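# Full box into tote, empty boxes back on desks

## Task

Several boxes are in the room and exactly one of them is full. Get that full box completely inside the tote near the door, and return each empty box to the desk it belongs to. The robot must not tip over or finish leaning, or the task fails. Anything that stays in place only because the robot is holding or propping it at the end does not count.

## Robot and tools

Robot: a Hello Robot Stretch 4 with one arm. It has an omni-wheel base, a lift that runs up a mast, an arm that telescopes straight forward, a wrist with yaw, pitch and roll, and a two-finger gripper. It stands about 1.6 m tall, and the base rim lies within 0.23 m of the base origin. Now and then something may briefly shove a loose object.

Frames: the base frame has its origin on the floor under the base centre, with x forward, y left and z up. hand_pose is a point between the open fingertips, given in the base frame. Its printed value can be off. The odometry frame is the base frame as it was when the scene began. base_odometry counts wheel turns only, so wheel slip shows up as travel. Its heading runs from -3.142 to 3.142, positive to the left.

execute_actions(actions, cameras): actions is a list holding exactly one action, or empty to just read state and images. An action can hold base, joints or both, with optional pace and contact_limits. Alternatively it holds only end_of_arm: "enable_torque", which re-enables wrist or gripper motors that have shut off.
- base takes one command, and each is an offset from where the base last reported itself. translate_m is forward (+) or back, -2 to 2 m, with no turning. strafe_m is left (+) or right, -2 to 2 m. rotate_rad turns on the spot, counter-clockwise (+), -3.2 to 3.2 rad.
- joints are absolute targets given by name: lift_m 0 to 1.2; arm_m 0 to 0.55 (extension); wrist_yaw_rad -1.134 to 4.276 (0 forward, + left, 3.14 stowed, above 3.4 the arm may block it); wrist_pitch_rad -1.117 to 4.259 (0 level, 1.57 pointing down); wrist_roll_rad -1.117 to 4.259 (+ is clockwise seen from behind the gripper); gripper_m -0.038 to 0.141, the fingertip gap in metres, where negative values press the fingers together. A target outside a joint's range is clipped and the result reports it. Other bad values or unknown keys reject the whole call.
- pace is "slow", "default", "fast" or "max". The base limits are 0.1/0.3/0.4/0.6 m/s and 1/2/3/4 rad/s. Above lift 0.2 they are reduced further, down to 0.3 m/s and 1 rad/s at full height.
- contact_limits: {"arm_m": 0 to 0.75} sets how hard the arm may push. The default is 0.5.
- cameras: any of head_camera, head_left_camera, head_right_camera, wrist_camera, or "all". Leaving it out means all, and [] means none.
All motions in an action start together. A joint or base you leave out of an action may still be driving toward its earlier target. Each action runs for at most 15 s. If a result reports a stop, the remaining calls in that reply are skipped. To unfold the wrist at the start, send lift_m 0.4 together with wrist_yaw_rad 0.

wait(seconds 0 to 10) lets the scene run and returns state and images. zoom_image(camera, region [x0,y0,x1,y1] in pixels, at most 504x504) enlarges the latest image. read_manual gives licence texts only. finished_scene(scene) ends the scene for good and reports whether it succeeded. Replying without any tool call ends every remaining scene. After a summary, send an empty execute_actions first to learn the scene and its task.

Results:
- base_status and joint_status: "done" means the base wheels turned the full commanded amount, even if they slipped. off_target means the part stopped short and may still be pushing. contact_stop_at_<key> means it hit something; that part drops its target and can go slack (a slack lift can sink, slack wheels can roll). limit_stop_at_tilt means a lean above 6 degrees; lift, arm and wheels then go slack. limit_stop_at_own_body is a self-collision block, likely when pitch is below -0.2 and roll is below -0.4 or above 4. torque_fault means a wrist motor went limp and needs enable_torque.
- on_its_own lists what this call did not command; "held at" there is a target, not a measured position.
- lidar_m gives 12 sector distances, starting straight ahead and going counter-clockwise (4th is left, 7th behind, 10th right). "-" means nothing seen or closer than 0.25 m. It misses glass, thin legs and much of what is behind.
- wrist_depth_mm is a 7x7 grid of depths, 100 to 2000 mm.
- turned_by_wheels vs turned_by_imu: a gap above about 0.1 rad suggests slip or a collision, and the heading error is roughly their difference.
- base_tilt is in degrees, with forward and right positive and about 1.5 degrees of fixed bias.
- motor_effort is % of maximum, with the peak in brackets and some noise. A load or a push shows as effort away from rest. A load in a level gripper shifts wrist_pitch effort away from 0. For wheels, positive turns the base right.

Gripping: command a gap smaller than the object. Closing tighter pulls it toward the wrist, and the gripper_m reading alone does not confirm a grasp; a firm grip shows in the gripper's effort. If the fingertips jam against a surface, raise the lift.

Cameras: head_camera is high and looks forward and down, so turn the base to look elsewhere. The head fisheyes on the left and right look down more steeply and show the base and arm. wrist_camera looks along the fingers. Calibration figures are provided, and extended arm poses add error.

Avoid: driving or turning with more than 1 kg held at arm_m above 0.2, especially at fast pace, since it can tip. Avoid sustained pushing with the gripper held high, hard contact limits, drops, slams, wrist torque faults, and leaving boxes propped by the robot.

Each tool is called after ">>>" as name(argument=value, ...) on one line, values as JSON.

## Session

>>> execute_actions(actions=[])

Scene clock: 0.00 s.
base_odometry: x=+0.000 y=+0.000 heading=+0.000 (m, m, rad; odometry frame)
turned_by_wheels: +0.000 (rad since the last result)
turned_by_imu: +0.000 (rad since the last result)
base_tilt: forward=-0.1 right=+0.2 (deg)
lidar_m: 0.69 0.71 0.89 0.85 0.87 1.08 1.57 1.36 0.89 0.82 0.84 0.76
base_status: not commanded
joint_positions: lift_m=+0.142 arm_m=+0.001 wrist_yaw_rad=+3.229 wrist_pitch_rad=+0.007 wrist_roll_rad=-0.010 gripper_m=+0.057
joint_status: not commanded
motor_effort: lift_m=+19 arm_m=+0 wrist_yaw_rad=+0 wrist_pitch_rad=-7 wrist_roll_rad=+0 gripper_m=-2 wheel_0=-1 wheel_1=+0 wheel_2=+0 (%)
hand_pose: x=-0.1233 y=+0.0618 z=+0.3184 quat_wxyz=(-0.044, -0.003, -0.005, +0.999) (m; base frame)
wrist_depth_mm: - 134 134 - - 1499 1060 / - 107 134 - - 1537 1078 / - 111 136 - - 1537 1078 / 140 138 199 - - 1576 1098 / 205 - 1983 1756 1661 1499 1098 / 213 1118 202 991 878 1025 991 / 211 741 768 - 741 683 707
pictures: head_camera, head_left_camera, head_right_camera, wrist_camera
camera_calibration (this result's frames):
wrist_camera: T_world_to_cam=[[-0.0700035, 0.997035, -0.0319376, -0.0619695], [0.0617218, -0.0276257, -0.997711, 0.372361], [-0.995635, -0.0718145, -0.0596049, 0.130952], [0, 0, 0, 1]] pos_world=[0.10306, 0.0814768, 0.377335]
Images, in order (width x height): head_camera 420x560, head_left_camera 420x672, head_right_camera 420x672, wrist_camera 616x392.

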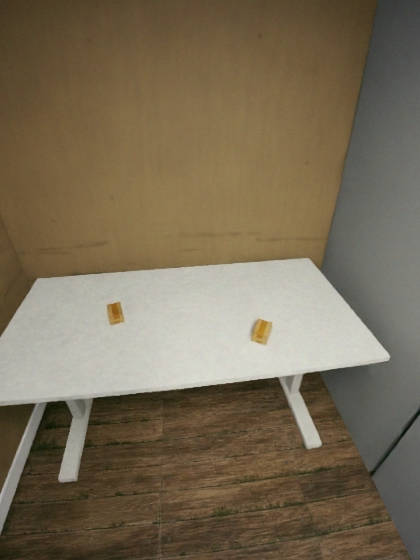

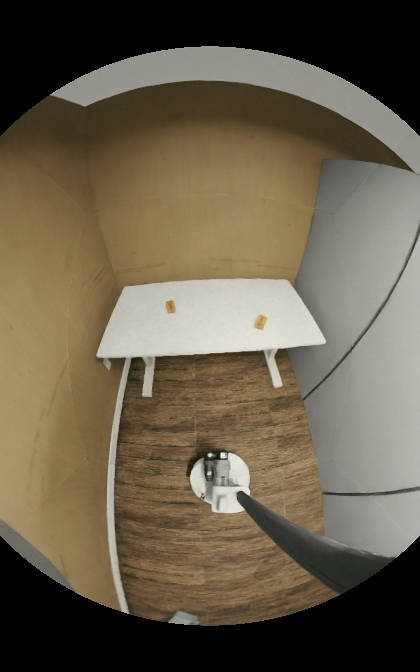

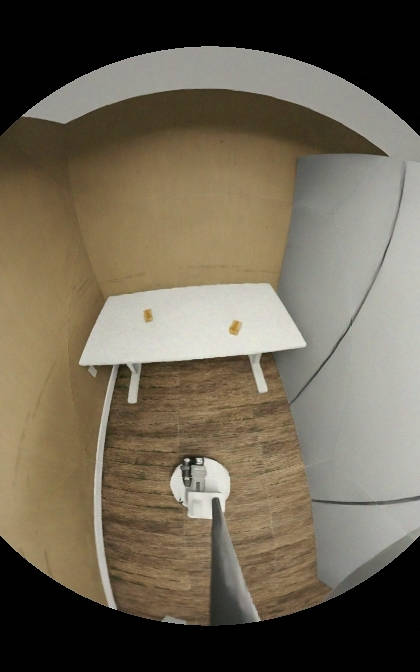

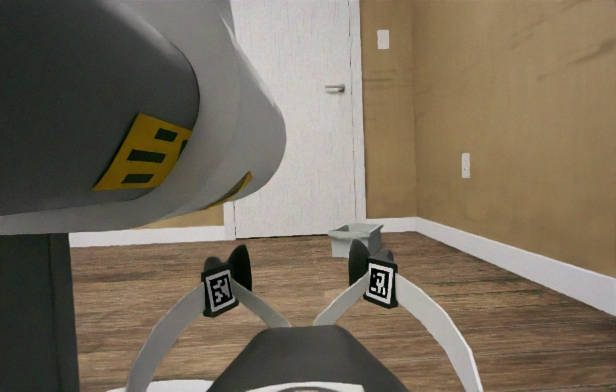

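>>> zoom_image(camera="head_camera", region=[220, 300, 300, 360])

>>> zoom_image(camera="head_camera", region=[75, 285, 155, 345])

Region (220, 300, 300, 360) of head_camera's 420x560 image, scaled by 6.300, with more detail than that image has; it fills the top 378 rows of this view, and the rest is white.

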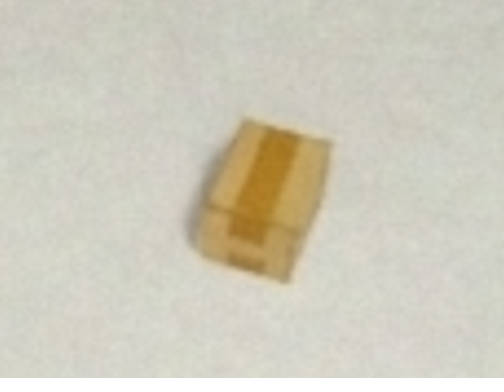

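Region (75, 285, 155, 345) of head_camera's 420x560 image, scaled by 6.300, with more detail than that image has; it fills the top 378 rows of this view, and the rest is white.

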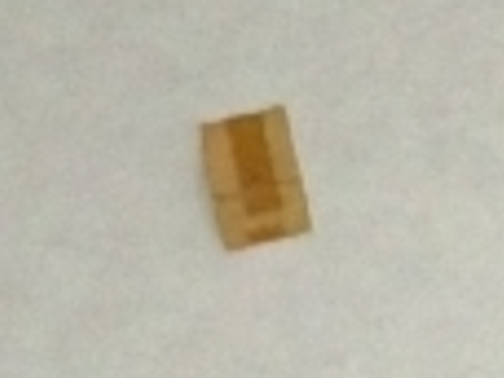

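>>> execute_actions(actions=[{"base": {"rotate_rad": -0.146}, "joints": {"lift_m": 0.95, "wrist_yaw_rad": 0, "gripper_m": 0.12}, "pace": "fast"}], cameras=[])

>>> execute_actions(actions=[{"base": {"translate_m": 0.42}, "joints": {"arm_m": 0.385, "wrist_pitch_rad": 1.57, "wrist_roll_rad": 0.31}, "pace": "fast"}], cameras=["wrist_camera", "head_right_camera"])

Scene clock: 8.70 s.
base_odometry: x=+0.000 y=+0.000 heading=-0.146 (m, m, rad; odometry frame)
turned_by_wheels: -0.146 (rad since the last result)
turned_by_imu: -0.146 (rad since the last result)
base_tilt: forward=-0.1 right=+0.4 (deg)
lidar_m: 0.69 0.68 0.81 0.85 0.85 0.97 1.54 2.21 0.96 0.82 0.81 0.83
base_status: done
joint_positions: lift_m=+0.950 arm_m=+0.001 wrist_yaw_rad=+0.000 wrist_pitch_rad=+0.007 wrist_roll_rad=-0.010 gripper_m=+0.120
joint_status: all done
motor_effort: lift_m=+21(21) arm_m=+0(0) wrist_yaw_rad=-2(4) wrist_pitch_rad=-6(7) wrist_roll_rad=+0(0) gripper_m=-1(2) wheel_0=+2(7) wheel_1=+0(12) wheel_2=+0(7) (%)
hand_pose: x=+0.4602 y=-0.0874 z=+1.1260 quat_wxyz=(+1.000, -0.005, +0.004, +0.000) (m; base frame)
wrist_depth_mm: 1118 1205 1281 1366 1366 946 741 / 1138 1182 1281 1397 1366 946 741 / 1138 1205 1281 1397 1397 960 750 / 1138 1205 1308 1397 1397 976 759 / 1138 1205 1308 1397 1464 946 759 / 1160 1205 1138 1205 1098 946 768 / 960 904 931 - 891 891 768
pictures: none
No camera images: the call's "cameras" was empty. Leave "cameras" out to get every camera's image.

Scene clock: 11.30 s.
base_odometry: x=+0.415 y=-0.061 heading=-0.146 (m, m, rad; odometry frame)
turned_by_wheels: +0.000 (rad since the last result)
turned_by_imu: +0.000 (rad since the last result)
base_tilt: forward=-0.1 right=+0.3 (deg)
lidar_m: 0.29 0.30 0.36 0.61 0.94 1.13 1.98 1.48 0.85 0.73 0.64 0.38
base_status: done
joint_positions: lift_m=+0.950 arm_m=+0.384 wrist_yaw_rad=+0.000 wrist_pitch_rad=+1.570 wrist_roll_rad=+0.310 gripper_m=+0.120
joint_status: all done
motor_effort: lift_m=+20(21) arm_m=+8(9) wrist_yaw_rad=-1(1) wrist_pitch_rad=+1(1) wrist_roll_rad=+0(4) gripper_m=+0(2) wheel_0=+2(7) wheel_1=+2(8) wheel_2=+0(12) (%)
hand_pose: x=+0.5548 y=-0.0874 z=+0.8396 quat_wxyz=(+0.699, +0.109, +0.698, -0.109) (m; base frame)
wrist_depth_mm: 334 338 338 342 342 345 347 / 336 338 340 343 345 347 349 / 340 342 343 345 347 349 351 / 342 343 345 347 349 353 355 / 343 347 347 300 351 355 357 / 345 349 349 301 355 357 1118 / 349 351 353 - 359 1118 1118
pictures: head_right_camera, wrist_camera
camera_calibration (this result's frames):
wrist_camera: T_world_to_cam=[[-0.344789, -0.938525, 0.0170545, 0.0930638], [-0.937139, 0.345207, 0.0510121, 0.552684], [-0.0537635, 0.00160602, -0.998552, 1.09864], [0, 0, 0, 1]] pos_world=[0.609096, -0.105212, 1.06727]
Images, in order (width x height): head_right_camera 420x672, wrist_camera 616x392.

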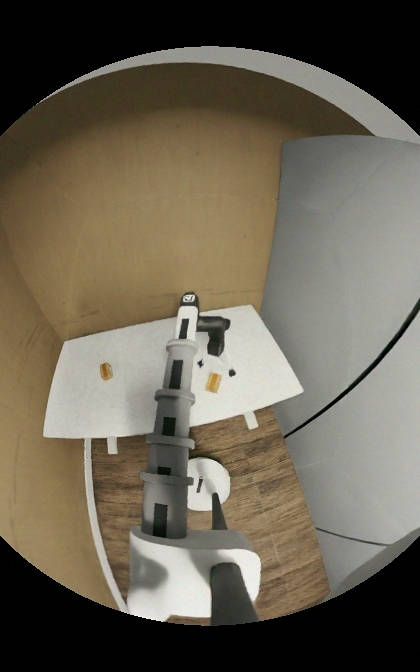

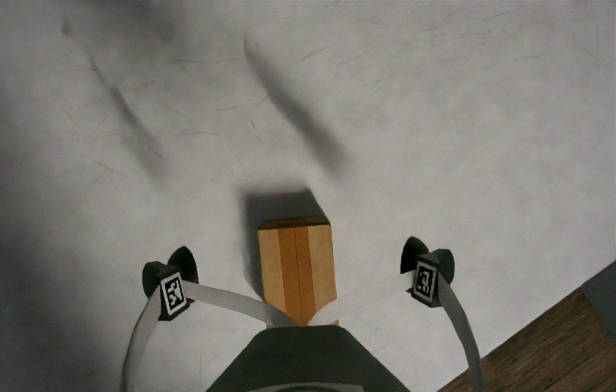

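>>> execute_actions(actions=[{"base": {"strafe_m": 0.011}, "joints": {"arm_m": 0.353, "lift_m": 0.853, "wrist_roll_rad": 0.24}}], cameras=["wrist_camera"])

Scene clock: 13.67 s.
base_odometry: x=+0.417 y=-0.050 heading=-0.146 (m, m, rad; odometry frame)
turned_by_wheels: +0.000 (rad since the last result)
turned_by_imu: +0.000 (rad since the last result)
base_tilt: forward=+0.1 right=+0.4 (deg)
lidar_m: 0.29 0.30 0.35 0.60 0.95 1.13 2.02 1.47 0.82 0.73 0.60 0.38
base_status: done
joint_positions: lift_m=+0.853 arm_m=+0.354 wrist_yaw_rad=+0.000 wrist_pitch_rad=+1.570 wrist_roll_rad=+0.240 gripper_m=+0.120
joint_status: all done
motor_effort: lift_m=+15(19) arm_m=-8(6) wrist_yaw_rad=+0(1) wrist_pitch_rad=+0(0) wrist_roll_rad=-1(2) gripper_m=-2(0) wheel_0=+0(8) wheel_1=+0(4) wheel_2=+0(2) (%)
hand_pose: x=+0.5255 y=-0.0874 z=+0.7430 quat_wxyz=(+0.702, +0.085, +0.702, -0.085) (m; base frame)
wrist_depth_mm: 240 242 244 245 248 249 250 / 243 245 246 247 249 251 252 / 244 246 247 250 251 252 254 / 247 247 249 202 253 255 256 / 249 250 250 203 254 256 258 / 250 251 253 204 256 258 260 / 251 254 255 - 259 260 262
pictures: wrist_camera
camera_calibration (this result's frames):
wrist_camera: T_world_to_cam=[[-0.278994, -0.960139, 0.0172069, 0.0480101], [-0.95877, 0.279515, 0.0513019, 0.535502], [-0.0540665, -0.00218451, -0.998535, 1.00041], [0, 0, 0, 1]] pos_world=[0.580906, -0.101399, 0.970645]
Images, in order (width x height): wrist_camera 616x392.

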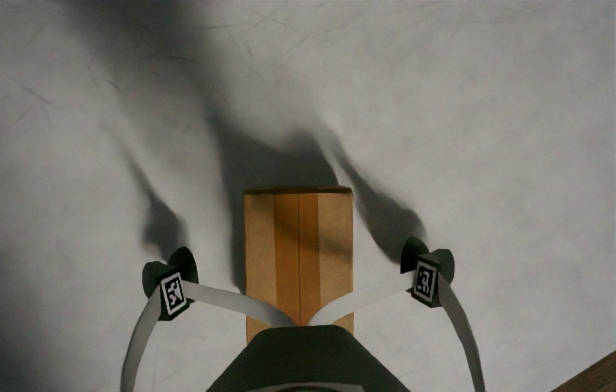

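>>> execute_actions(actions=[{"joints": {"gripper_m": 0.0}}], cameras=[])

>>> execute_actions(actions=[{"joints": {"wrist_pitch_rad": 0.8}}], cameras=["wrist_camera"])

Scene clock: 16.00 s.
base_odometry: x=+0.417 y=-0.050 heading=-0.146 (m, m, rad; odometry frame)
turned_by_wheels: +0.000 (rad since the last result)
turned_by_imu: +0.000 (rad since the last result)
base_tilt: forward=+0.1 right=+0.4 (deg)
lidar_m: 0.29 0.29 0.35 0.62 0.94 1.13 1.99 1.50 0.84 0.74 0.61 0.36
base_status: not commanded
joint_positions: lift_m=+0.853 arm_m=+0.354 wrist_yaw_rad=+0.000 wrist_pitch_rad=+1.570 wrist_roll_rad=+0.240 gripper_m=+0.000
joint_status: all done
motor_effort: lift_m=+16(15) arm_m=-8(7) wrist_yaw_rad=+0(1) wrist_pitch_rad=+0(1) wrist_roll_rad=-1(0) gripper_m=-22(19) wheel_0=+0(1) wheel_1=+0(0) wheel_2=+0(0) (%)
hand_pose: x=+0.5255 y=-0.0874 z=+0.7430 quat_wxyz=(+0.702, +0.085, +0.702, -0.085) (m; base frame)
wrist_depth_mm: 240 243 244 246 248 249 250 / 243 244 246 247 249 251 252 / 244 245 248 249 251 253 255 / 246 248 249 184 253 254 256 / 248 251 250 185 254 256 258 / 250 251 185 186 187 258 259 / 252 253 255 - 258 260 262
pictures: none
No camera images: the call's "cameras" was empty. Leave "cameras" out to get every camera's image.

Scene clock: 17.00 s.
base_odometry: x=+0.417 y=-0.050 heading=-0.146 (m, m, rad; odometry frame)
turned_by_wheels: +0.000 (rad since the last result)
turned_by_imu: +0.000 (rad since the last result)
base_tilt: forward=-0.1 right=+0.4 (deg)
lidar_m: 0.29 0.29 0.32 0.60 0.95 1.11 1.97 1.48 0.85 0.73 0.62 0.38
base_status: not commanded
joint_positions: lift_m=+0.853 arm_m=+0.354 wrist_yaw_rad=+0.000 wrist_pitch_rad=+0.802 wrist_roll_rad=+0.240 gripper_m=+0.000
joint_status: all done
motor_effort: lift_m=+16(15) arm_m=-7(8) wrist_yaw_rad=+0(0) wrist_pitch_rad=-6(12) wrist_roll_rad=-1(2) gripper_m=-21(21) wheel_0=+0(0) wheel_1=+0(0) wheel_2=+0(0) (%)
hand_pose: x=+0.7258 y=-0.0874 z=+0.8241 quat_wxyz=(+0.914, +0.110, +0.388, -0.047) (m; base frame)
wrist_depth_mm: 452 496 549 603 597 603 525 / 488 539 580 539 504 469 449 / 525 535 496 462 436 410 392 / 488 455 427 184 384 364 347 / 421 399 373 185 336 327 315 / 373 353 185 186 187 287 287 / 336 312 309 - 282 270 263
pictures: wrist_camera
camera_calibration (this result's frames):
wrist_camera: T_world_to_cam=[[-0.212596, -0.96015, -0.181427, 0.218004], [-0.725245, 0.279478, -0.629215, 1.11472], [0.654845, -0.00218899, -0.75576, 0.377625], [0, 0, 0, 1]] pos_world=[0.607507, -0.101397, 1.02634]
Images, in order (width x height): wrist_camera 616x392.

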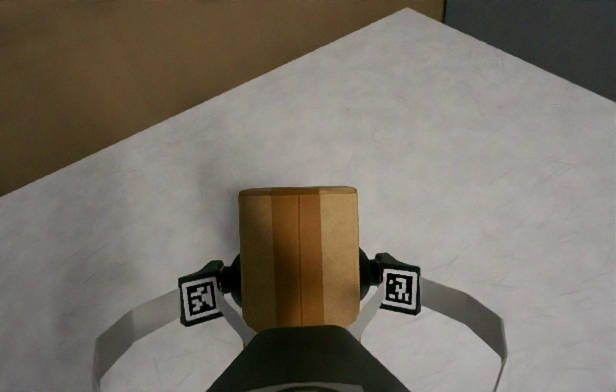

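>>> execute_actions(actions=[], cameras=[])

Scene clock: 17.27 s.
base_odometry: x=+0.417 y=-0.050 heading=-0.146 (m, m, rad; odometry frame)
turned_by_wheels: +0.000 (rad since the last result)
turned_by_imu: +0.000 (rad since the last result)
base_tilt: forward=-0.1 right=+0.4 (deg)
lidar_m: 0.28 0.29 0.36 0.62 0.94 1.13 1.97 1.47 0.86 0.73 0.63 0.37
base_status: not commanded
joint_positions: lift_m=+0.853 arm_m=+0.354 wrist_yaw_rad=+0.000 wrist_pitch_rad=+0.802 wrist_roll_rad=+0.240 gripper_m=+0.000
joint_status: all done
motor_effort: lift_m=+16(15) arm_m=-7(8) wrist_yaw_rad=+1(0) wrist_pitch_rad=-6(12) wrist_roll_rad=-1(2) gripper_m=-21(21) wheel_0=+0(0) wheel_1=+0(0) wheel_2=+0(0) (%)
hand_pose: x=+0.7258 y=-0.0874 z=+0.8241 quat_wxyz=(+0.914, +0.110, +0.388, -0.047) (m; base frame)
wrist_depth_mm: 452 492 544 609 597 609 521 / 488 539 580 544 500 473 452 / 530 530 496 462 436 410 392 / 484 455 430 184 384 364 347 / 424 399 370 185 336 327 314 / 373 355 185 186 187 289 287 / 334 312 309 - 282 270 263
pictures: none
No camera images: the call's "cameras" was empty. Leave "cameras" out to get every camera's image.

>>> execute_actions(actions=[{"joints": {"wrist_pitch_rad": 1.57}}], cameras=[])

>>> execute_actions(actions=[{"joints": {"gripper_m": 0.09}}], cameras=[])

>>> execute_actions(actions=[{"joints": {"lift_m": 0.95, "gripper_m": 0.12}, "pace": "fast"}], cameras=["wrist_camera", "head_camera"])

Scene clock: 18.70 s.
base_odometry: x=+0.417 y=-0.050 heading=-0.146 (m, m, rad; odometry frame)
turned_by_wheels: +0.000 (rad since the last result)
turned_by_imu: +0.000 (rad since the last result)
base_tilt: forward=-0.1 right=+0.4 (deg)
lidar_m: 0.30 0.29 0.32 0.61 0.94 1.13 2.02 1.49 0.86 0.72 0.64 0.35
base_status: not commanded
joint_positions: lift_m=+0.853 arm_m=+0.354 wrist_yaw_rad=+0.000 wrist_pitch_rad=+1.570 wrist_roll_rad=+0.240 gripper_m=+0.000
joint_status: all done
motor_effort: lift_m=+15(16) arm_m=-8(8) wrist_yaw_rad=+0(1) wrist_pitch_rad=+0(5) wrist_roll_rad=-1(0) gripper_m=-21(22) wheel_0=-1(1) wheel_1=+0(1) wheel_2=+0(0) (%)
hand_pose: x=+0.5255 y=-0.0874 z=+0.7430 quat_wxyz=(+0.702, +0.085, +0.702, -0.085) (m; base frame)
wrist_depth_mm: 241 242 244 245 247 249 250 / 243 244 246 247 249 251 252 / 244 246 248 250 251 253 254 / 246 248 249 185 253 254 256 / 248 249 250 185 254 256 258 / 250 250 185 186 187 258 259 / 252 254 254 - 258 260 263
pictures: none
No camera images: the call's "cameras" was empty. Leave "cameras" out to get every camera's image.

Scene clock: 20.40 s.
base_odometry: x=+0.417 y=-0.050 heading=-0.146 (m, m, rad; odometry frame)
turned_by_wheels: +0.000 (rad since the last result)
turned_by_imu: +0.000 (rad since the last result)
base_tilt: forward=-0.1 right=+0.4 (deg)
lidar_m: 0.28 0.29 0.35 0.62 0.95 1.12 2.01 1.48 0.86 0.73 0.61 0.37
base_status: not commanded
joint_positions: lift_m=+0.853 arm_m=+0.354 wrist_yaw_rad=+0.000 wrist_pitch_rad=+1.570 wrist_roll_rad=+0.240 gripper_m=+0.090
joint_status: all done
motor_effort: lift_m=+16(16) arm_m=-8(7) wrist_yaw_rad=+0(0) wrist_pitch_rad=+0(1) wrist_roll_rad=+0(1) gripper_m=-2(20) wheel_0=-1(0) wheel_1=+0(0) wheel_2=+0(0) (%)
hand_pose: x=+0.5255 y=-0.0874 z=+0.7430 quat_wxyz=(+0.702, +0.085, +0.702, -0.085) (m; base frame)
wrist_depth_mm: 241 242 244 246 247 249 251 / 242 244 247 248 249 251 252 / 245 246 247 249 251 252 255 / 246 248 249 202 253 255 256 / 248 250 251 202 254 257 258 / 251 251 203 204 256 258 259 / 252 253 255 - 258 260 263
pictures: none
No camera images: the call's "cameras" was empty. Leave "cameras" out to get every camera's image.

Scene clock: 21.60 s.
base_odometry: x=+0.417 y=-0.050 heading=-0.146 (m, m, rad; odometry frame)
turned_by_wheels: +0.000 (rad since the last result)
turned_by_imu: +0.000 (rad since the last result)
base_tilt: forward=-0.1 right=+0.3 (deg)
lidar_m: 0.28 0.29 0.34 0.63 0.94 1.13 1.98 1.50 0.85 0.73 0.63 0.33
base_status: not commanded
joint_positions: lift_m=+0.950 arm_m=+0.354 wrist_yaw_rad=+0.000 wrist_pitch_rad=+1.570 wrist_roll_rad=+0.240 gripper_m=+0.120
joint_status: all done
motor_effort: lift_m=+21(23) arm_m=-7(8) wrist_yaw_rad=+0(0) wrist_pitch_rad=+0(1) wrist_roll_rad=+0(2) gripper_m=-2(2) wheel_0=-1(1) wheel_1=+0(0) wheel_2=+0(0) (%)
hand_pose: x=+0.5255 y=-0.0874 z=+0.8395 quat_wxyz=(+0.702, +0.085, +0.702, -0.085) (m; base frame)
wrist_depth_mm: 334 336 336 342 343 345 347 / 338 340 342 343 345 347 349 / 340 342 343 345 347 349 351 / 340 343 343 300 349 353 355 / 343 347 349 300 351 355 359 / 347 347 349 301 355 359 1098 / 347 349 351 - 357 1118 1118
pictures: head_camera, wrist_camera
camera_calibration (this result's frames):
wrist_camera: T_world_to_cam=[[-0.279069, -0.960118, 0.0171594, 0.0464273], [-0.958757, 0.279587, 0.0511387, 0.530677], [-0.0538967, -0.0021805, -0.998544, 1.09677], [0, 0, 0, 1]] pos_world=[0.580859, -0.101403, 1.06724]
Images, in order (width x height): head_camera 420x560, wrist_camera 616x392.

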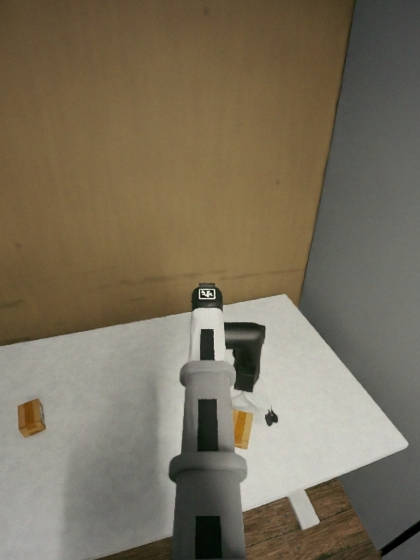

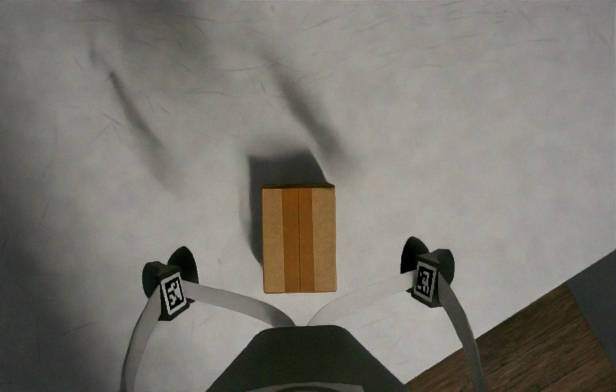

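>>> execute_actions(actions=[{"base": {"rotate_rad": 0.862}, "joints": {"arm_m": 0.475, "wrist_roll_rad": 0.32}}], cameras=[])

>>> execute_actions(actions=[{"base": {"translate_m": 0.12}}], cameras=["wrist_camera", "head_right_camera"])

Scene clock: 25.33 s.
base_odometry: x=+0.417 y=-0.050 heading=+0.716 (m, m, rad; odometry frame)
turned_by_wheels: +0.862 (rad since the last result)
turned_by_imu: +0.857 (rad since the last result)
base_tilt: forward=-0.1 right=+0.4 (deg)
lidar_m: 0.31 0.44 0.93 1.02 1.46 2.02 0.98 0.78 0.75 0.38 0.32 0.31
base_status: done
joint_positions: lift_m=+0.950 arm_m=+0.474 wrist_yaw_rad=+0.000 wrist_pitch_rad=+1.570 wrist_roll_rad=+0.320 gripper_m=+0.120
joint_status: all done
motor_effort: lift_m=+20(21) arm_m=+8(11) wrist_yaw_rad=-1(1) wrist_pitch_rad=+1(1) wrist_roll_rad=+1(3) gripper_m=-1(0) wheel_0=-2(9) wheel_1=+0(5) wheel_2=+1(9) (%)
hand_pose: x=+0.6448 y=-0.0874 z=+0.8396 quat_wxyz=(+0.698, +0.113, +0.698, -0.112) (m; base frame)
wrist_depth_mm: 334 336 338 342 342 343 347 / 336 336 293 342 343 347 349 / 338 342 294 345 347 349 353 / 342 343 343 347 349 351 355 / 343 345 349 351 351 353 357 / 347 347 349 351 355 357 359 / 349 351 353 - 359 362 362
pictures: none
No camera images: the call's "cameras" was empty. Leave "cameras" out to get every camera's image.

Scene clock: 27.00 s.
base_odometry: x=+0.508 y=+0.029 heading=+0.716 (m, m, rad; odometry frame)
turned_by_wheels: +0.000 (rad since the last result)
turned_by_imu: +0.000 (rad since the last result)
base_tilt: forward=-0.1 right=+0.3 (deg)
lidar_m: 0.25 0.30 0.87 0.92 1.38 2.68 1.07 0.84 0.64 0.26 0.25 0.25
base_status: done
joint_positions: lift_m=+0.950 arm_m=+0.474 wrist_yaw_rad=+0.000 wrist_pitch_rad=+1.570 wrist_roll_rad=+0.320 gripper_m=+0.120
joint_status: not commanded
motor_effort: lift_m=+20(21) arm_m=+8(8) wrist_yaw_rad=-1(0) wrist_pitch_rad=+0(1) wrist_roll_rad=+1(0) gripper_m=-1(1) wheel_0=+2(7) wheel_1=+0(6) wheel_2=-1(8) (%)
hand_pose: x=+0.6448 y=-0.0874 z=+0.8396 quat_wxyz=(+0.698, +0.113, +0.698, -0.112) (m; base frame)
wrist_depth_mm: 334 336 338 340 343 343 347 / 336 340 342 343 345 347 349 / 338 340 343 345 349 349 351 / 342 343 345 345 351 351 355 / 343 345 347 300 353 355 357 / 345 347 349 301 355 357 362 / 349 351 351 - 359 362 364
pictures: head_right_camera, wrist_camera
camera_calibration (this result's frames):
wrist_camera: T_world_to_cam=[[-0.354156, -0.935031, 0.0170617, 0.130417], [-0.933638, 0.354561, 0.0510577, 0.635501], [-0.0537899, 0.00215294, -0.99855, 1.10353], [0, 0, 0, 1]] pos_world=[0.698875, -0.105756, 1.06726]
Images, in order (width x height): head_right_camera 420x672, wrist_camera 616x392.

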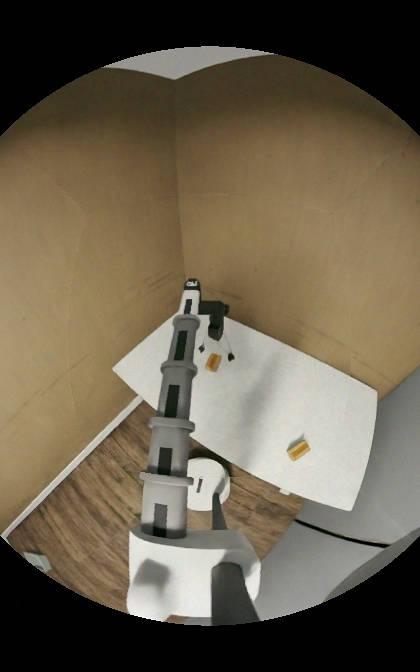

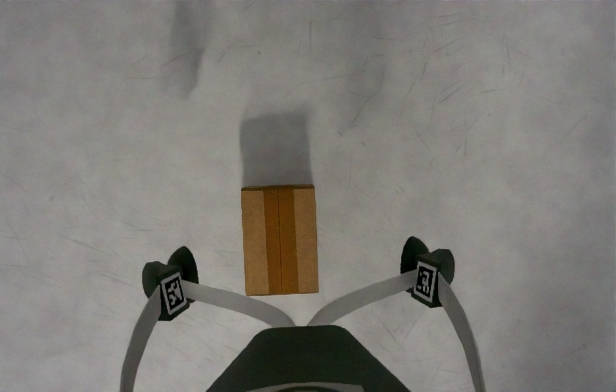

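>>> execute_actions(actions=[{"base": {"strafe_m": 0.014}, "joints": {"arm_m": 0.479, "lift_m": 0.853, "wrist_roll_rad": 0.30}}], cameras=["wrist_camera"])

>>> execute_actions(actions=[{"joints": {"gripper_m": 0.0}}], cameras=[])

>>> execute_actions(actions=[{"joints": {"wrist_pitch_rad": 0.8}}], cameras=["wrist_camera"])

Scene clock: 28.97 s.
base_odometry: x=+0.498 y=+0.039 heading=+0.716 (m, m, rad; odometry frame)
turned_by_wheels: +0.000 (rad since the last result)
turned_by_imu: +0.000 (rad since the last result)
base_tilt: forward=+0.0 right=+0.4 (deg)
lidar_m: 0.25 0.33 0.86 0.93 1.35 2.65 1.11 0.83 0.68 0.27 0.25 0.25
base_status: done
joint_positions: lift_m=+0.853 arm_m=+0.478 wrist_yaw_rad=+0.000 wrist_pitch_rad=+1.570 wrist_roll_rad=+0.300 gripper_m=+0.120
joint_status: all done
motor_effort: lift_m=+16(21) arm_m=+8(9) wrist_yaw_rad=-1(0) wrist_pitch_rad=+0(0) wrist_roll_rad=-1(2) gripper_m=-1(1) wheel_0=-2(7) wheel_1=+1(8) wheel_2=+0(1) (%)
hand_pose: x=+0.6487 y=-0.0874 z=+0.7430 quat_wxyz=(+0.699, +0.106, +0.699, -0.106) (m; base frame)
wrist_depth_mm: 241 243 244 245 247 249 250 / 243 244 246 248 249 250 252 / 245 247 247 250 251 253 253 / 246 248 249 202 253 254 255 / 248 250 250 202 254 256 258 / 249 251 204 204 256 258 259 / 252 254 255 - 258 260 262
pictures: wrist_camera
camera_calibration (this result's frames):
wrist_camera: T_world_to_cam=[[-0.335974, -0.941716, 0.0171209, 0.121041], [-0.940325, 0.336408, 0.0511715, 0.64679], [-0.0539486, 0.00109304, -0.998543, 1.00729], [0, 0, 0, 1]] pos_world=[0.703202, -0.104701, 0.970656]
Images, in order (width x height): wrist_camera 616x392.

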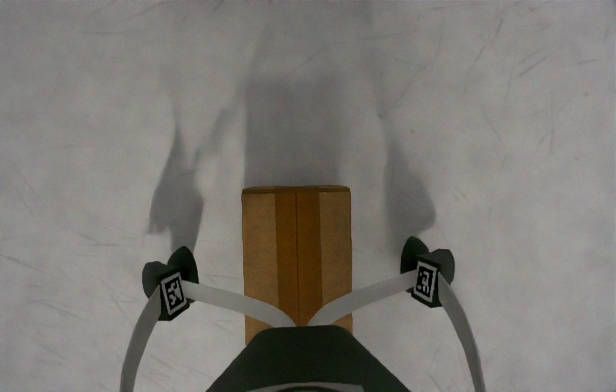

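Scene clock: 31.03 s.
base_odometry: x=+0.498 y=+0.039 heading=+0.716 (m, m, rad; odometry frame)
turned_by_wheels: +0.000 (rad since the last result)
turned_by_imu: +0.000 (rad since the last result)
base_tilt: forward=+0.0 right=+0.4 (deg)
lidar_m: 0.25 0.34 0.85 0.93 1.33 2.66 1.12 0.82 0.67 0.27 0.25 0.25
base_status: not commanded
joint_positions: lift_m=+0.853 arm_m=+0.478 wrist_yaw_rad=+0.000 wrist_pitch_rad=+1.570 wrist_roll_rad=+0.300 gripper_m=+0.000
joint_status: all done
motor_effort: lift_m=+16(16) arm_m=+8(8) wrist_yaw_rad=+0(0) wrist_pitch_rad=+0(0) wrist_roll_rad=+0(1) gripper_m=-21(20) wheel_0=-2(2) wheel_1=+1(1) wheel_2=+0(0) (%)
hand_pose: x=+0.6487 y=-0.0874 z=+0.7430 quat_wxyz=(+0.699, +0.106, +0.699, -0.106) (m; base frame)
wrist_depth_mm: 241 242 244 246 247 249 250 / 242 244 246 247 249 251 252 / 244 246 248 249 250 252 254 / 246 248 249 184 252 254 256 / 248 250 250 185 255 256 257 / 250 251 185 186 187 257 260 / 252 253 254 - 258 259 262
pictures: none
No camera images: the call's "cameras" was empty. Leave "cameras" out to get every camera's image.

Scene clock: 32.03 s.
base_odometry: x=+0.498 y=+0.039 heading=+0.716 (m, m, rad; odometry frame)
turned_by_wheels: +0.000 (rad since the last result)
turned_by_imu: +0.000 (rad since the last result)
base_tilt: forward=+0.1 right=+0.4 (deg)
lidar_m: 0.25 0.32 0.86 0.93 1.33 2.69 1.09 0.84 0.67 0.29 0.25 0.25
base_status: not commanded
joint_positions: lift_m=+0.853 arm_m=+0.478 wrist_yaw_rad=+0.000 wrist_pitch_rad=+0.802 wrist_roll_rad=+0.300 gripper_m=+0.000
joint_status: all done
motor_effort: lift_m=+15(15) arm_m=+8(8) wrist_yaw_rad=+0(0) wrist_pitch_rad=-5(11) wrist_roll_rad=+0(1) gripper_m=-20(20) wheel_0=-1(2) wheel_1=+1(1) wheel_2=+0(0) (%)
hand_pose: x=+0.8491 y=-0.0874 z=+0.8241 quat_wxyz=(+0.910, +0.138, +0.386, -0.058) (m; base frame)
wrist_depth_mm: 512 504 459 418 387 357 338 / 530 597 535 480 442 404 382 / 539 621 504 466 473 433 413 / 539 466 433 183 379 355 338 / 445 407 377 185 330 320 306 / 387 364 185 186 187 282 279 / 345 320 312 - 281 266 257
pictures: wrist_camera
camera_calibration (this result's frames):
wrist_camera: T_world_to_cam=[[-0.253617, -0.941693, -0.221116, 0.313362], [-0.711928, 0.336471, -0.616397, 1.18724], [0.654856, 0.00108993, -0.755753, 0.297186], [0, 0, 0, 1]] pos_world=[0.730088, -0.104705, 1.0257]
Images, in order (width x height): wrist_camera 616x392.

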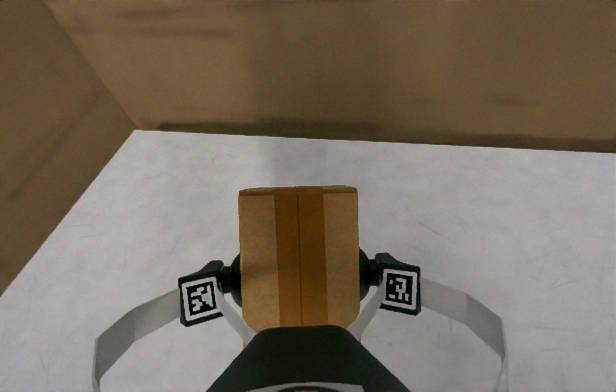

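>>> execute_actions(actions=[{"joints": {"wrist_pitch_rad": 1.57}}], cameras=[])

>>> execute_actions(actions=[{"joints": {"gripper_m": 0.09}}], cameras=[])

>>> execute_actions(actions=[{"joints": {"lift_m": 0.94, "gripper_m": 0.12}, "pace": "fast"}], cameras=["wrist_camera"])

>>> execute_actions(actions=[{"base": {"translate_m": -0.25}, "joints": {"arm_m": 0.0, "wrist_roll_rad": 0}, "pace": "fast"}], cameras=[])

Scene clock: 33.57 s.
base_odometry: x=+0.498 y=+0.039 heading=+0.716 (m, m, rad; odometry frame)
turned_by_wheels: +0.000 (rad since the last result)
turned_by_imu: +0.000 (rad since the last result)
base_tilt: forward=-0.2 right=+0.3 (deg)
lidar_m: 0.25 0.33 0.85 0.94 1.34 2.68 1.10 0.84 0.68 0.27 0.25 0.25
base_status: not commanded
joint_positions: lift_m=+0.853 arm_m=+0.478 wrist_yaw_rad=+0.000 wrist_pitch_rad=+1.570 wrist_roll_rad=+0.300 gripper_m=+0.000
joint_status: all done
motor_effort: lift_m=+15(15) arm_m=+8(8) wrist_yaw_rad=+0(0) wrist_pitch_rad=+1(5) wrist_roll_rad=-1(0) gripper_m=-22(22) wheel_0=-2(1) wheel_1=+1(1) wheel_2=+0(0) (%)
hand_pose: x=+0.6488 y=-0.0874 z=+0.7430 quat_wxyz=(+0.700, +0.106, +0.699, -0.106) (m; base frame)
wrist_depth_mm: 241 242 244 245 247 249 250 / 242 244 246 247 249 250 252 / 245 245 248 249 251 253 254 / 246 248 249 184 252 254 256 / 248 249 250 185 254 256 257 / 250 251 185 186 187 257 259 / 252 254 255 - 258 260 262
pictures: none
No camera images: the call's "cameras" was empty. Leave "cameras" out to get every camera's image.

Scene clock: 35.27 s.
base_odometry: x=+0.498 y=+0.039 heading=+0.716 (m, m, rad; odometry frame)
turned_by_wheels: +0.000 (rad since the last result)
turned_by_imu: +0.000 (rad since the last result)
base_tilt: forward=+0.0 right=+0.5 (deg)
lidar_m: 0.25 0.33 0.86 0.92 1.35 2.67 1.08 0.84 0.68 0.27 0.25 0.25
base_status: not commanded
joint_positions: lift_m=+0.853 arm_m=+0.478 wrist_yaw_rad=+0.000 wrist_pitch_rad=+1.570 wrist_roll_rad=+0.300 gripper_m=+0.090
joint_status: all done
motor_effort: lift_m=+15(16) arm_m=+8(8) wrist_yaw_rad=+0(0) wrist_pitch_rad=+1(0) wrist_roll_rad=-1(1) gripper_m=-2(21) wheel_0=-2(2) wheel_1=+1(1) wheel_2=+0(0) (%)
hand_pose: x=+0.6488 y=-0.0874 z=+0.7430 quat_wxyz=(+0.700, +0.106, +0.699, -0.106) (m; base frame)
wrist_depth_mm: 241 242 244 246 248 249 250 / 242 244 246 247 250 251 252 / 245 246 248 249 250 253 253 / 246 248 250 202 253 255 256 / 248 250 250 203 254 256 258 / 251 252 203 203 256 258 260 / 252 253 255 - 258 260 263
pictures: none
No camera images: the call's "cameras" was empty. Leave "cameras" out to get every camera's image.

Scene clock: 36.47 s.
base_odometry: x=+0.498 y=+0.039 heading=+0.716 (m, m, rad; odometry frame)
turned_by_wheels: +0.000 (rad since the last result)
turned_by_imu: +0.000 (rad since the last result)
base_tilt: forward=+0.0 right=+0.4 (deg)
lidar_m: 0.25 0.33 0.86 0.91 1.34 2.67 1.09 0.84 0.67 0.27 0.25 0.25
base_status: not commanded
joint_positions: lift_m=+0.940 arm_m=+0.478 wrist_yaw_rad=+0.000 wrist_pitch_rad=+1.570 wrist_roll_rad=+0.300 gripper_m=+0.120
joint_status: all done
motor_effort: lift_m=+20(24) arm_m=+7(8) wrist_yaw_rad=+0(0) wrist_pitch_rad=+0(1) wrist_roll_rad=-1(0) gripper_m=-1(2) wheel_0=-2(2) wheel_1=+1(1) wheel_2=+0(0) (%)
hand_pose: x=+0.6488 y=-0.0874 z=+0.8295 quat_wxyz=(+0.699, +0.106, +0.699, -0.106) (m; base frame)
wrist_depth_mm: 324 325 329 329 332 334 336 / 327 329 330 334 334 338 340 / 330 330 334 336 338 340 342 / 330 332 336 289 340 343 343 / 334 334 338 291 342 343 347 / 336 338 340 291 345 347 349 / 340 340 343 - 347 351 353
pictures: wrist_camera
camera_calibration (this result's frames):
wrist_camera: T_world_to_cam=[[-0.336138, -0.941657, 0.0171068, 0.119685], [-0.940269, 0.336571, 0.0511319, 0.642379], [-0.0539064, 0.00110235, -0.998545, 1.09373], [0, 0, 0, 1]] pos_world=[0.703199, -0.10471, 1.05725]
Images, in order (width x height): wrist_camera 616x392.

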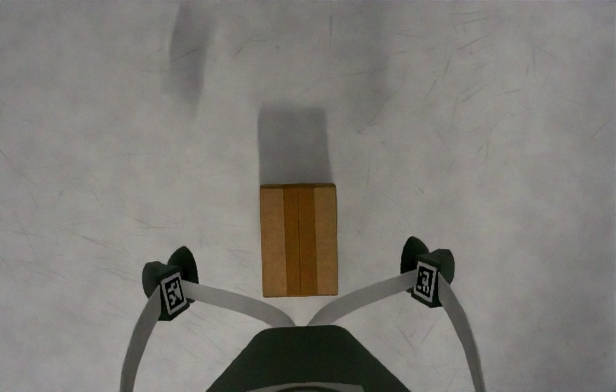

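Scene clock: 38.53 s.
base_odometry: x=+0.310 y=-0.125 heading=+0.716 (m, m, rad; odometry frame)
turned_by_wheels: +0.000 (rad since the last result)
turned_by_imu: +0.000 (rad since the last result)
base_tilt: forward=-0.2 right=+0.5 (deg)
lidar_m: 0.44 0.64 1.00 1.07 1.57 2.47 0.89 0.70 0.66 0.55 0.42 0.41
base_status: done
joint_positions: lift_m=+0.940 arm_m=+0.002 wrist_yaw_rad=+0.000 wrist_pitch_rad=+1.570 wrist_roll_rad=+0.000 gripper_m=+0.120
joint_status: all done
motor_effort: lift_m=+20(20) arm_m=-8(8) wrist_yaw_rad=+1(1) wrist_pitch_rad=-1(1) wrist_roll_rad=-1(2) gripper_m=-1(0) wheel_0=-2(7) wheel_1=+0(10) wheel_2=+1(9) (%)
hand_pose: x=+0.1732 y=-0.0874 z=+0.8295 quat_wxyz=(+0.707, +0.000, +0.707, +0.000) (m; base frame)
wrist_depth_mm: 1008 1008 1042 1042 1042 338 340 / 1025 1025 1042 1042 1060 1042 342 / 1025 1042 1042 1042 1060 1060 1060 / 1042 1042 1042 1060 1078 1078 1078 / 1060 1060 854 854 1060 1078 1060 / 1060 1060 854 854 1078 1098 960 / 1060 1078 1078 - 1078 1060 866
pictures: none
No camera images: the call's "cameras" was empty. Leave "cameras" out to get every camera's image.

>>> execute_actions(actions=[{"base": {"rotate_rad": 2.6}, "joints": {"lift_m": 0.5}, "pace": "fast"}], cameras=["head_camera", "head_left_camera"])

Scene clock: 42.03 s.
base_odometry: x=+0.310 y=-0.125 heading=-2.967 (m, m, rad; odometry frame)
turned_by_wheels: +2.600 (rad since the last result)
turned_by_imu: +2.586 (rad since the last result)
base_tilt: forward=-0.1 right=+0.5 (deg)
lidar_m: 2.47 0.91 0.68 0.66 0.57 0.42 0.39 0.43 0.63 0.99 1.06 1.52
base_status: done
joint_positions: lift_m=+0.500 arm_m=+0.002 wrist_yaw_rad=+0.000 wrist_pitch_rad=+1.570 wrist_roll_rad=+0.000 gripper_m=+0.120
joint_status: all done
motor_effort: lift_m=+16(19) arm_m=-7(7) wrist_yaw_rad=-1(0) wrist_pitch_rad=+0(1) wrist_roll_rad=-1(0) gripper_m=-1(2) wheel_0=+0(6) wheel_1=-1(4) wheel_2=+0(7) (%)
hand_pose: x=+0.1733 y=-0.0874 z=+0.3899 quat_wxyz=(+0.707, +0.000, +0.707, +0.000) (m; base frame)
wrist_depth_mm: 591 597 603 609 609 615 615 / 597 603 603 609 615 621 621 / 609 603 609 609 621 621 627 / 609 615 609 615 621 627 634 / 615 415 407 410 621 634 634 / 615 407 407 410 415 634 640 / 621 407 413 - 640 647 647
pictures: head_camera, head_left_camera
Images, in order (width x height): head_camera 420x560, head_left_camera 420x672.

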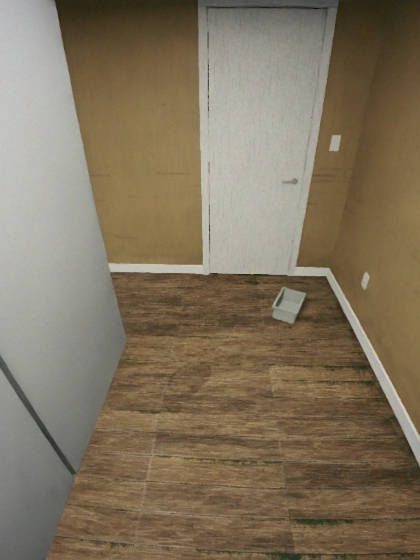

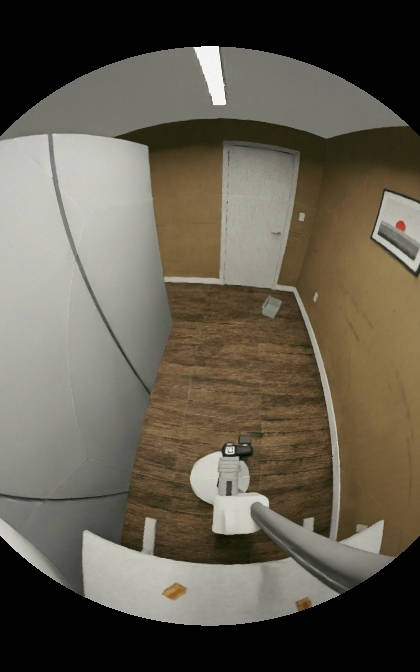

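>>> execute_actions(actions=[{"base": {"translate_m": 2.0}, "pace": "max"}], cameras=[])

>>> execute_actions(actions=[{"base": {"rotate_rad": 1.51}, "pace": "fast"}], cameras=["head_camera", "head_left_camera"])

Scene clock: 47.80 s.
base_odometry: x=-1.660 y=-0.473 heading=-2.967 (m, m, rad; odometry frame)
turned_by_wheels: +0.000 (rad since the last result)
turned_by_imu: -0.001 (rad since the last result)
base_tilt: forward=-0.1 right=+0.4 (deg)
lidar_m: 0.48 0.54 0.81 2.72 0.69 0.85 3.02 1.52 0.57 0.51 0.70 0.51
base_status: done
joint_positions: lift_m=+0.500 arm_m=+0.002 wrist_yaw_rad=+0.000 wrist_pitch_rad=+1.570 wrist_roll_rad=+0.000 gripper_m=+0.120
joint_status: not commanded
motor_effort: lift_m=+16(16) arm_m=-8(8) wrist_yaw_rad=-1(0) wrist_pitch_rad=+0(0) wrist_roll_rad=-1(0) gripper_m=-1(1) wheel_0=+1(7) wheel_1=+1(8) wheel_2=+1(15) (%)
hand_pose: x=+0.1733 y=-0.0874 z=+0.3899 quat_wxyz=(+0.707, +0.000, +0.707, +0.000) (m; base frame)
wrist_depth_mm: 597 603 603 609 615 615 615 / 603 603 609 615 615 627 621 / 603 609 615 615 621 627 627 / 609 615 615 621 627 627 634 / 615 413 407 410 627 634 640 / 615 407 410 410 418 634 640 / 621 410 413 - 640 640 640
pictures: none
No camera images: the call's "cameras" was empty. Leave "cameras" out to get every camera's image.

Scene clock: 49.50 s.
base_odometry: x=-1.660 y=-0.473 heading=-1.457 (m, m, rad; odometry frame)
turned_by_wheels: +1.510 (rad since the last result)
turned_by_imu: +1.502 (rad since the last result)
base_tilt: forward=-0.1 right=+0.4 (deg)
lidar_m: 1.99 0.67 0.80 2.18 1.60 1.19 0.58 0.75 0.54 0.50 0.53 0.76
base_status: done
joint_positions: lift_m=+0.500 arm_m=+0.002 wrist_yaw_rad=+0.000 wrist_pitch_rad=+1.570 wrist_roll_rad=+0.000 gripper_m=+0.120
joint_status: not commanded
motor_effort: lift_m=+17(17) arm_m=-8(8) wrist_yaw_rad=+0(0) wrist_pitch_rad=+0(1) wrist_roll_rad=+0(0) gripper_m=-1(1) wheel_0=-3(8) wheel_1=+1(7) wheel_2=-1(10) (%)
hand_pose: x=+0.1733 y=-0.0874 z=+0.3899 quat_wxyz=(+0.707, +0.000, +0.707, +0.000) (m; base frame)
wrist_depth_mm: 597 597 603 609 609 615 591 / 603 603 609 609 615 621 597 / 603 603 609 621 621 621 609 / 609 615 615 615 621 634 621 / 609 415 407 407 627 634 615 / 615 407 410 410 418 640 621 / 621 410 413 - 640 640 634
pictures: head_camera, head_left_camera
Images, in order (width x height): head_camera 420x560, head_left_camera 420x672.

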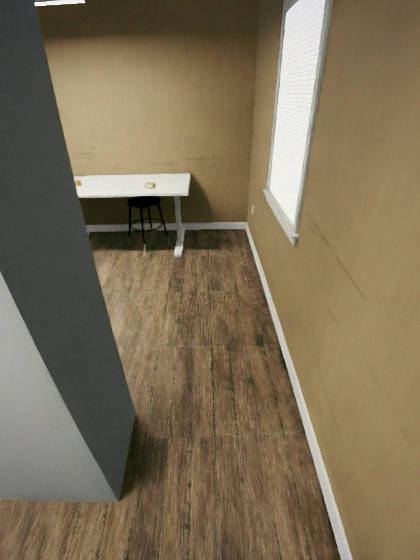

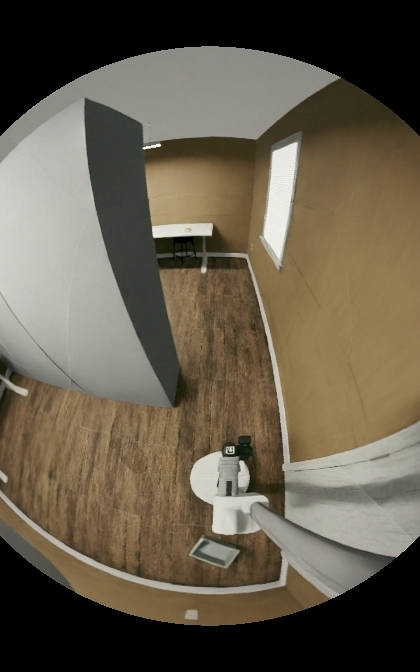

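>>> execute_actions(actions=[{"base": {"translate_m": 1.9}, "pace": "max"}], cameras=[])

>>> execute_actions(actions=[{"base": {"strafe_m": 0.95}, "joints": {"lift_m": 0.95}, "pace": "max"}], cameras=["head_camera", "head_left_camera", "head_right_camera"])

Scene clock: 55.07 s.
base_odometry: x=-1.443 y=-2.360 heading=-1.457 (m, m, rad; odometry frame)
turned_by_wheels: +0.000 (rad since the last result)
turned_by_imu: -0.001 (rad since the last result)
base_tilt: forward=-0.1 right=+0.5 (deg)
lidar_m: 0.96 0.95 1.31 2.41 1.19 0.92 2.17 0.76 0.50 0.45 0.49 0.67
base_status: done
joint_positions: lift_m=+0.500 arm_m=+0.002 wrist_yaw_rad=+0.000 wrist_pitch_rad=+1.570 wrist_roll_rad=+0.000 gripper_m=+0.120
joint_status: not commanded
motor_effort: lift_m=+17(17) arm_m=-7(8) wrist_yaw_rad=+0(0) wrist_pitch_rad=+0(1) wrist_roll_rad=+0(1) gripper_m=-1(1) wheel_0=-1(10) wheel_1=+0(7) wheel_2=+1(14) (%)
hand_pose: x=+0.1733 y=-0.0874 z=+0.3899 quat_wxyz=(+0.707, +0.000, +0.707, +0.000) (m; base frame)
wrist_depth_mm: 597 597 603 609 615 615 564 / 597 603 609 615 621 621 574 / 603 603 615 615 615 627 585 / 609 615 615 621 627 634 585 / 615 415 407 410 627 634 597 / 615 407 410 410 415 640 609 / 621 410 413 - 634 640 621
pictures: none
No camera images: the call's "cameras" was empty. Leave "cameras" out to get every camera's image.

Scene clock: 58.27 s.
base_odometry: x=-0.500 y=-2.253 heading=-1.457 (m, m, rad; odometry frame)
turned_by_wheels: +0.000 (rad since the last result)
turned_by_imu: +0.002 (rad since the last result)
base_tilt: forward=-0.1 right=+0.5 (deg)
lidar_m: 0.90 0.95 1.52 1.45 1.19 0.85 0.82 0.86 1.50 1.41 1.48 0.96
base_status: done
joint_positions: lift_m=+0.950 arm_m=+0.002 wrist_yaw_rad=+0.000 wrist_pitch_rad=+1.570 wrist_roll_rad=+0.000 gripper_m=+0.120
joint_status: all done
motor_effort: lift_m=+19(23) arm_m=-8(8) wrist_yaw_rad=+0(0) wrist_pitch_rad=-1(0) wrist_roll_rad=+0(1) gripper_m=-2(0) wheel_0=+1(13) wheel_1=-1(10) wheel_2=+0(1) (%)
hand_pose: x=+0.1732 y=-0.0874 z=+0.8396 quat_wxyz=(+0.707, +0.000, +0.707, +0.000) (m; base frame)
wrist_depth_mm: 1042 1042 1042 1060 1060 1060 1060 / 1025 1042 1060 1060 1042 1078 1078 / 1042 1042 1060 1060 1078 1078 1078 / 1042 1060 1060 1078 1078 1098 1098 / 1060 1060 854 854 1078 1098 1098 / 1078 1060 866 866 1078 1098 1118 / 1078 1098 1078 - 1118 1098 1118
pictures: head_camera, head_left_camera, head_right_camera
Images, in order (width x height): head_camera 420x560, head_left_camera 420x672, head_right_camera 420x672.

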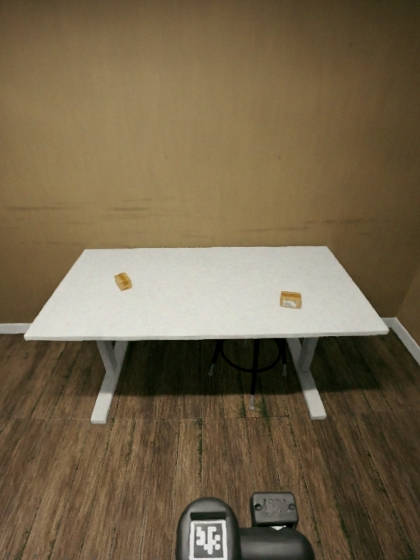

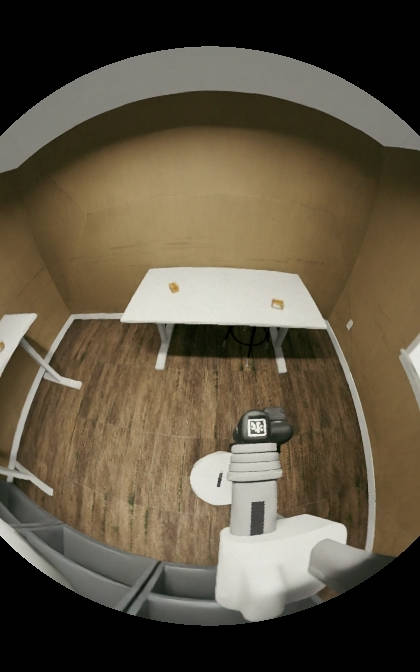

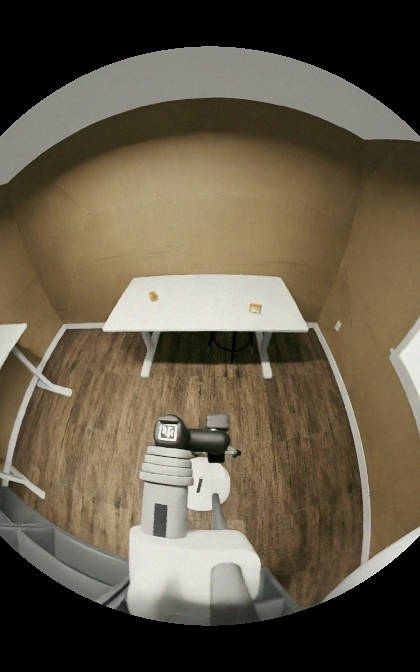

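>>> zoom_image(camera="head_camera", region=[250, 270, 330, 330])

>>> zoom_image(camera="head_camera", region=[85, 250, 165, 310])

Region (250, 270, 330, 330) of head_camera's 420x560 image, scaled by 6.300, with more detail than that image has; it fills the top 378 rows of this view, and the rest is white.

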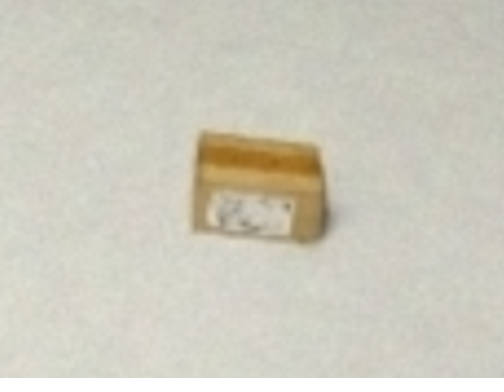

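Region (85, 250, 165, 310) of head_camera's 420x560 image, scaled by 6.300, with more detail than that image has; it fills the top 378 rows of this view, and the rest is white.

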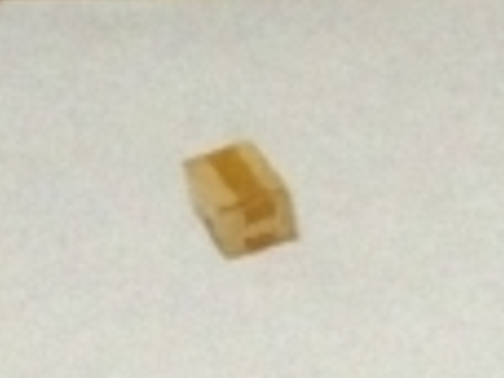

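>>> execute_actions(actions=[{"base": {"translate_m": 0.62}, "joints": {"arm_m": 0.454, "wrist_roll_rad": 1.26}, "pace": "fast"}], cameras=[])

>>> execute_actions(actions=[{"base": {"rotate_rad": -0.51}}], cameras=["wrist_camera", "head_right_camera"])

Scene clock: 64.07 s.
base_odometry: x=-0.429 y=-2.869 heading=-1.457 (m, m, rad; odometry frame)
turned_by_wheels: +0.000 (rad since the last result)
turned_by_imu: +0.000 (rad since the last result)
base_tilt: forward=-0.1 right=+0.4 (deg)
lidar_m: 0.30 0.32 0.46 1.45 1.55 1.53 1.45 1.53 1.48 1.41 0.48 0.32
base_status: done
joint_positions: lift_m=+0.950 arm_m=+0.453 wrist_yaw_rad=+0.000 wrist_pitch_rad=+1.570 wrist_roll_rad=+1.260 gripper_m=+0.120
joint_status: all done
motor_effort: lift_m=+19(19) arm_m=+8(10) wrist_yaw_rad=-1(1) wrist_pitch_rad=+1(1) wrist_roll_rad=+1(6) gripper_m=-3(1) wheel_0=+2(7) wheel_1=+0(9) wheel_2=+2(11) (%)
hand_pose: x=+0.6238 y=-0.0874 z=+0.8396 quat_wxyz=(+0.572, +0.417, +0.571, -0.416) (m; base frame)
wrist_depth_mm: 334 334 338 340 343 345 345 / 336 340 340 343 343 347 349 / 338 340 343 345 347 349 351 / 342 343 345 347 351 353 353 / 343 345 347 351 353 355 357 / 345 347 351 351 355 359 362 / 347 351 353 - 359 362 364
pictures: none
No camera images: the call's "cameras" was empty. Leave "cameras" out to get every camera's image.

Scene clock: 65.43 s.
base_odometry: x=-0.429 y=-2.869 heading=-1.966 (m, m, rad; odometry frame)
turned_by_wheels: -0.510 (rad since the last result)
turned_by_imu: -0.507 (rad since the last result)
base_tilt: forward=-0.1 right=+0.4 (deg)
lidar_m: 0.31 0.31 0.33 0.46 1.44 1.52 1.50 1.46 1.55 1.48 1.39 0.47
base_status: done
joint_positions: lift_m=+0.950 arm_m=+0.453 wrist_yaw_rad=+0.000 wrist_pitch_rad=+1.570 wrist_roll_rad=+1.260 gripper_m=+0.120
joint_status: not commanded
motor_effort: lift_m=+19(19) arm_m=+8(8) wrist_yaw_rad=-1(1) wrist_pitch_rad=+0(1) wrist_roll_rad=+1(1) gripper_m=-1(1) wheel_0=+2(8) wheel_1=+0(8) wheel_2=+1(9) (%)
hand_pose: x=+0.6239 y=-0.0874 z=+0.8396 quat_wxyz=(+0.572, +0.417, +0.571, -0.416) (m; base frame)
wrist_depth_mm: 334 336 338 340 343 1042 1060 / 336 338 340 343 343 1060 1078 / 340 342 343 345 347 1078 1098 / 342 343 345 347 349 917 1098 / 343 347 347 301 351 355 878 / 347 347 351 301 355 359 878 / 349 351 353 - 359 362 904
pictures: head_right_camera, wrist_camera
camera_calibration (this result's frames):
wrist_camera: T_world_to_cam=[[-0.963967, -0.265512, 0.0164278, 0.562508], [-0.264376, 0.963037, 0.0516334, 0.251137], [-0.0295299, 0.0454298, -0.998531, 1.09113], [0, 0, 0, 1]] pos_world=[0.640855, -0.142071, 1.06732]
Images, in order (width x height): head_right_camera 420x672, wrist_camera 616x392.

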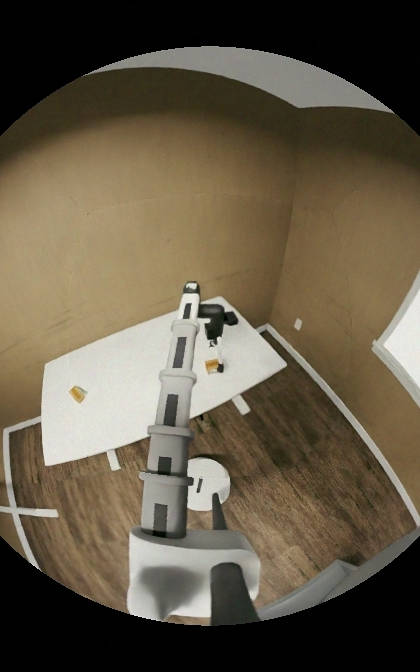

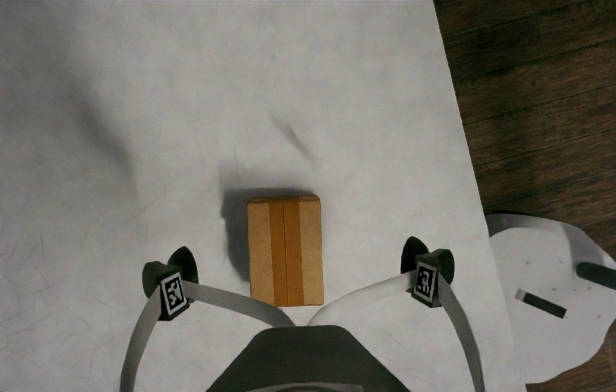

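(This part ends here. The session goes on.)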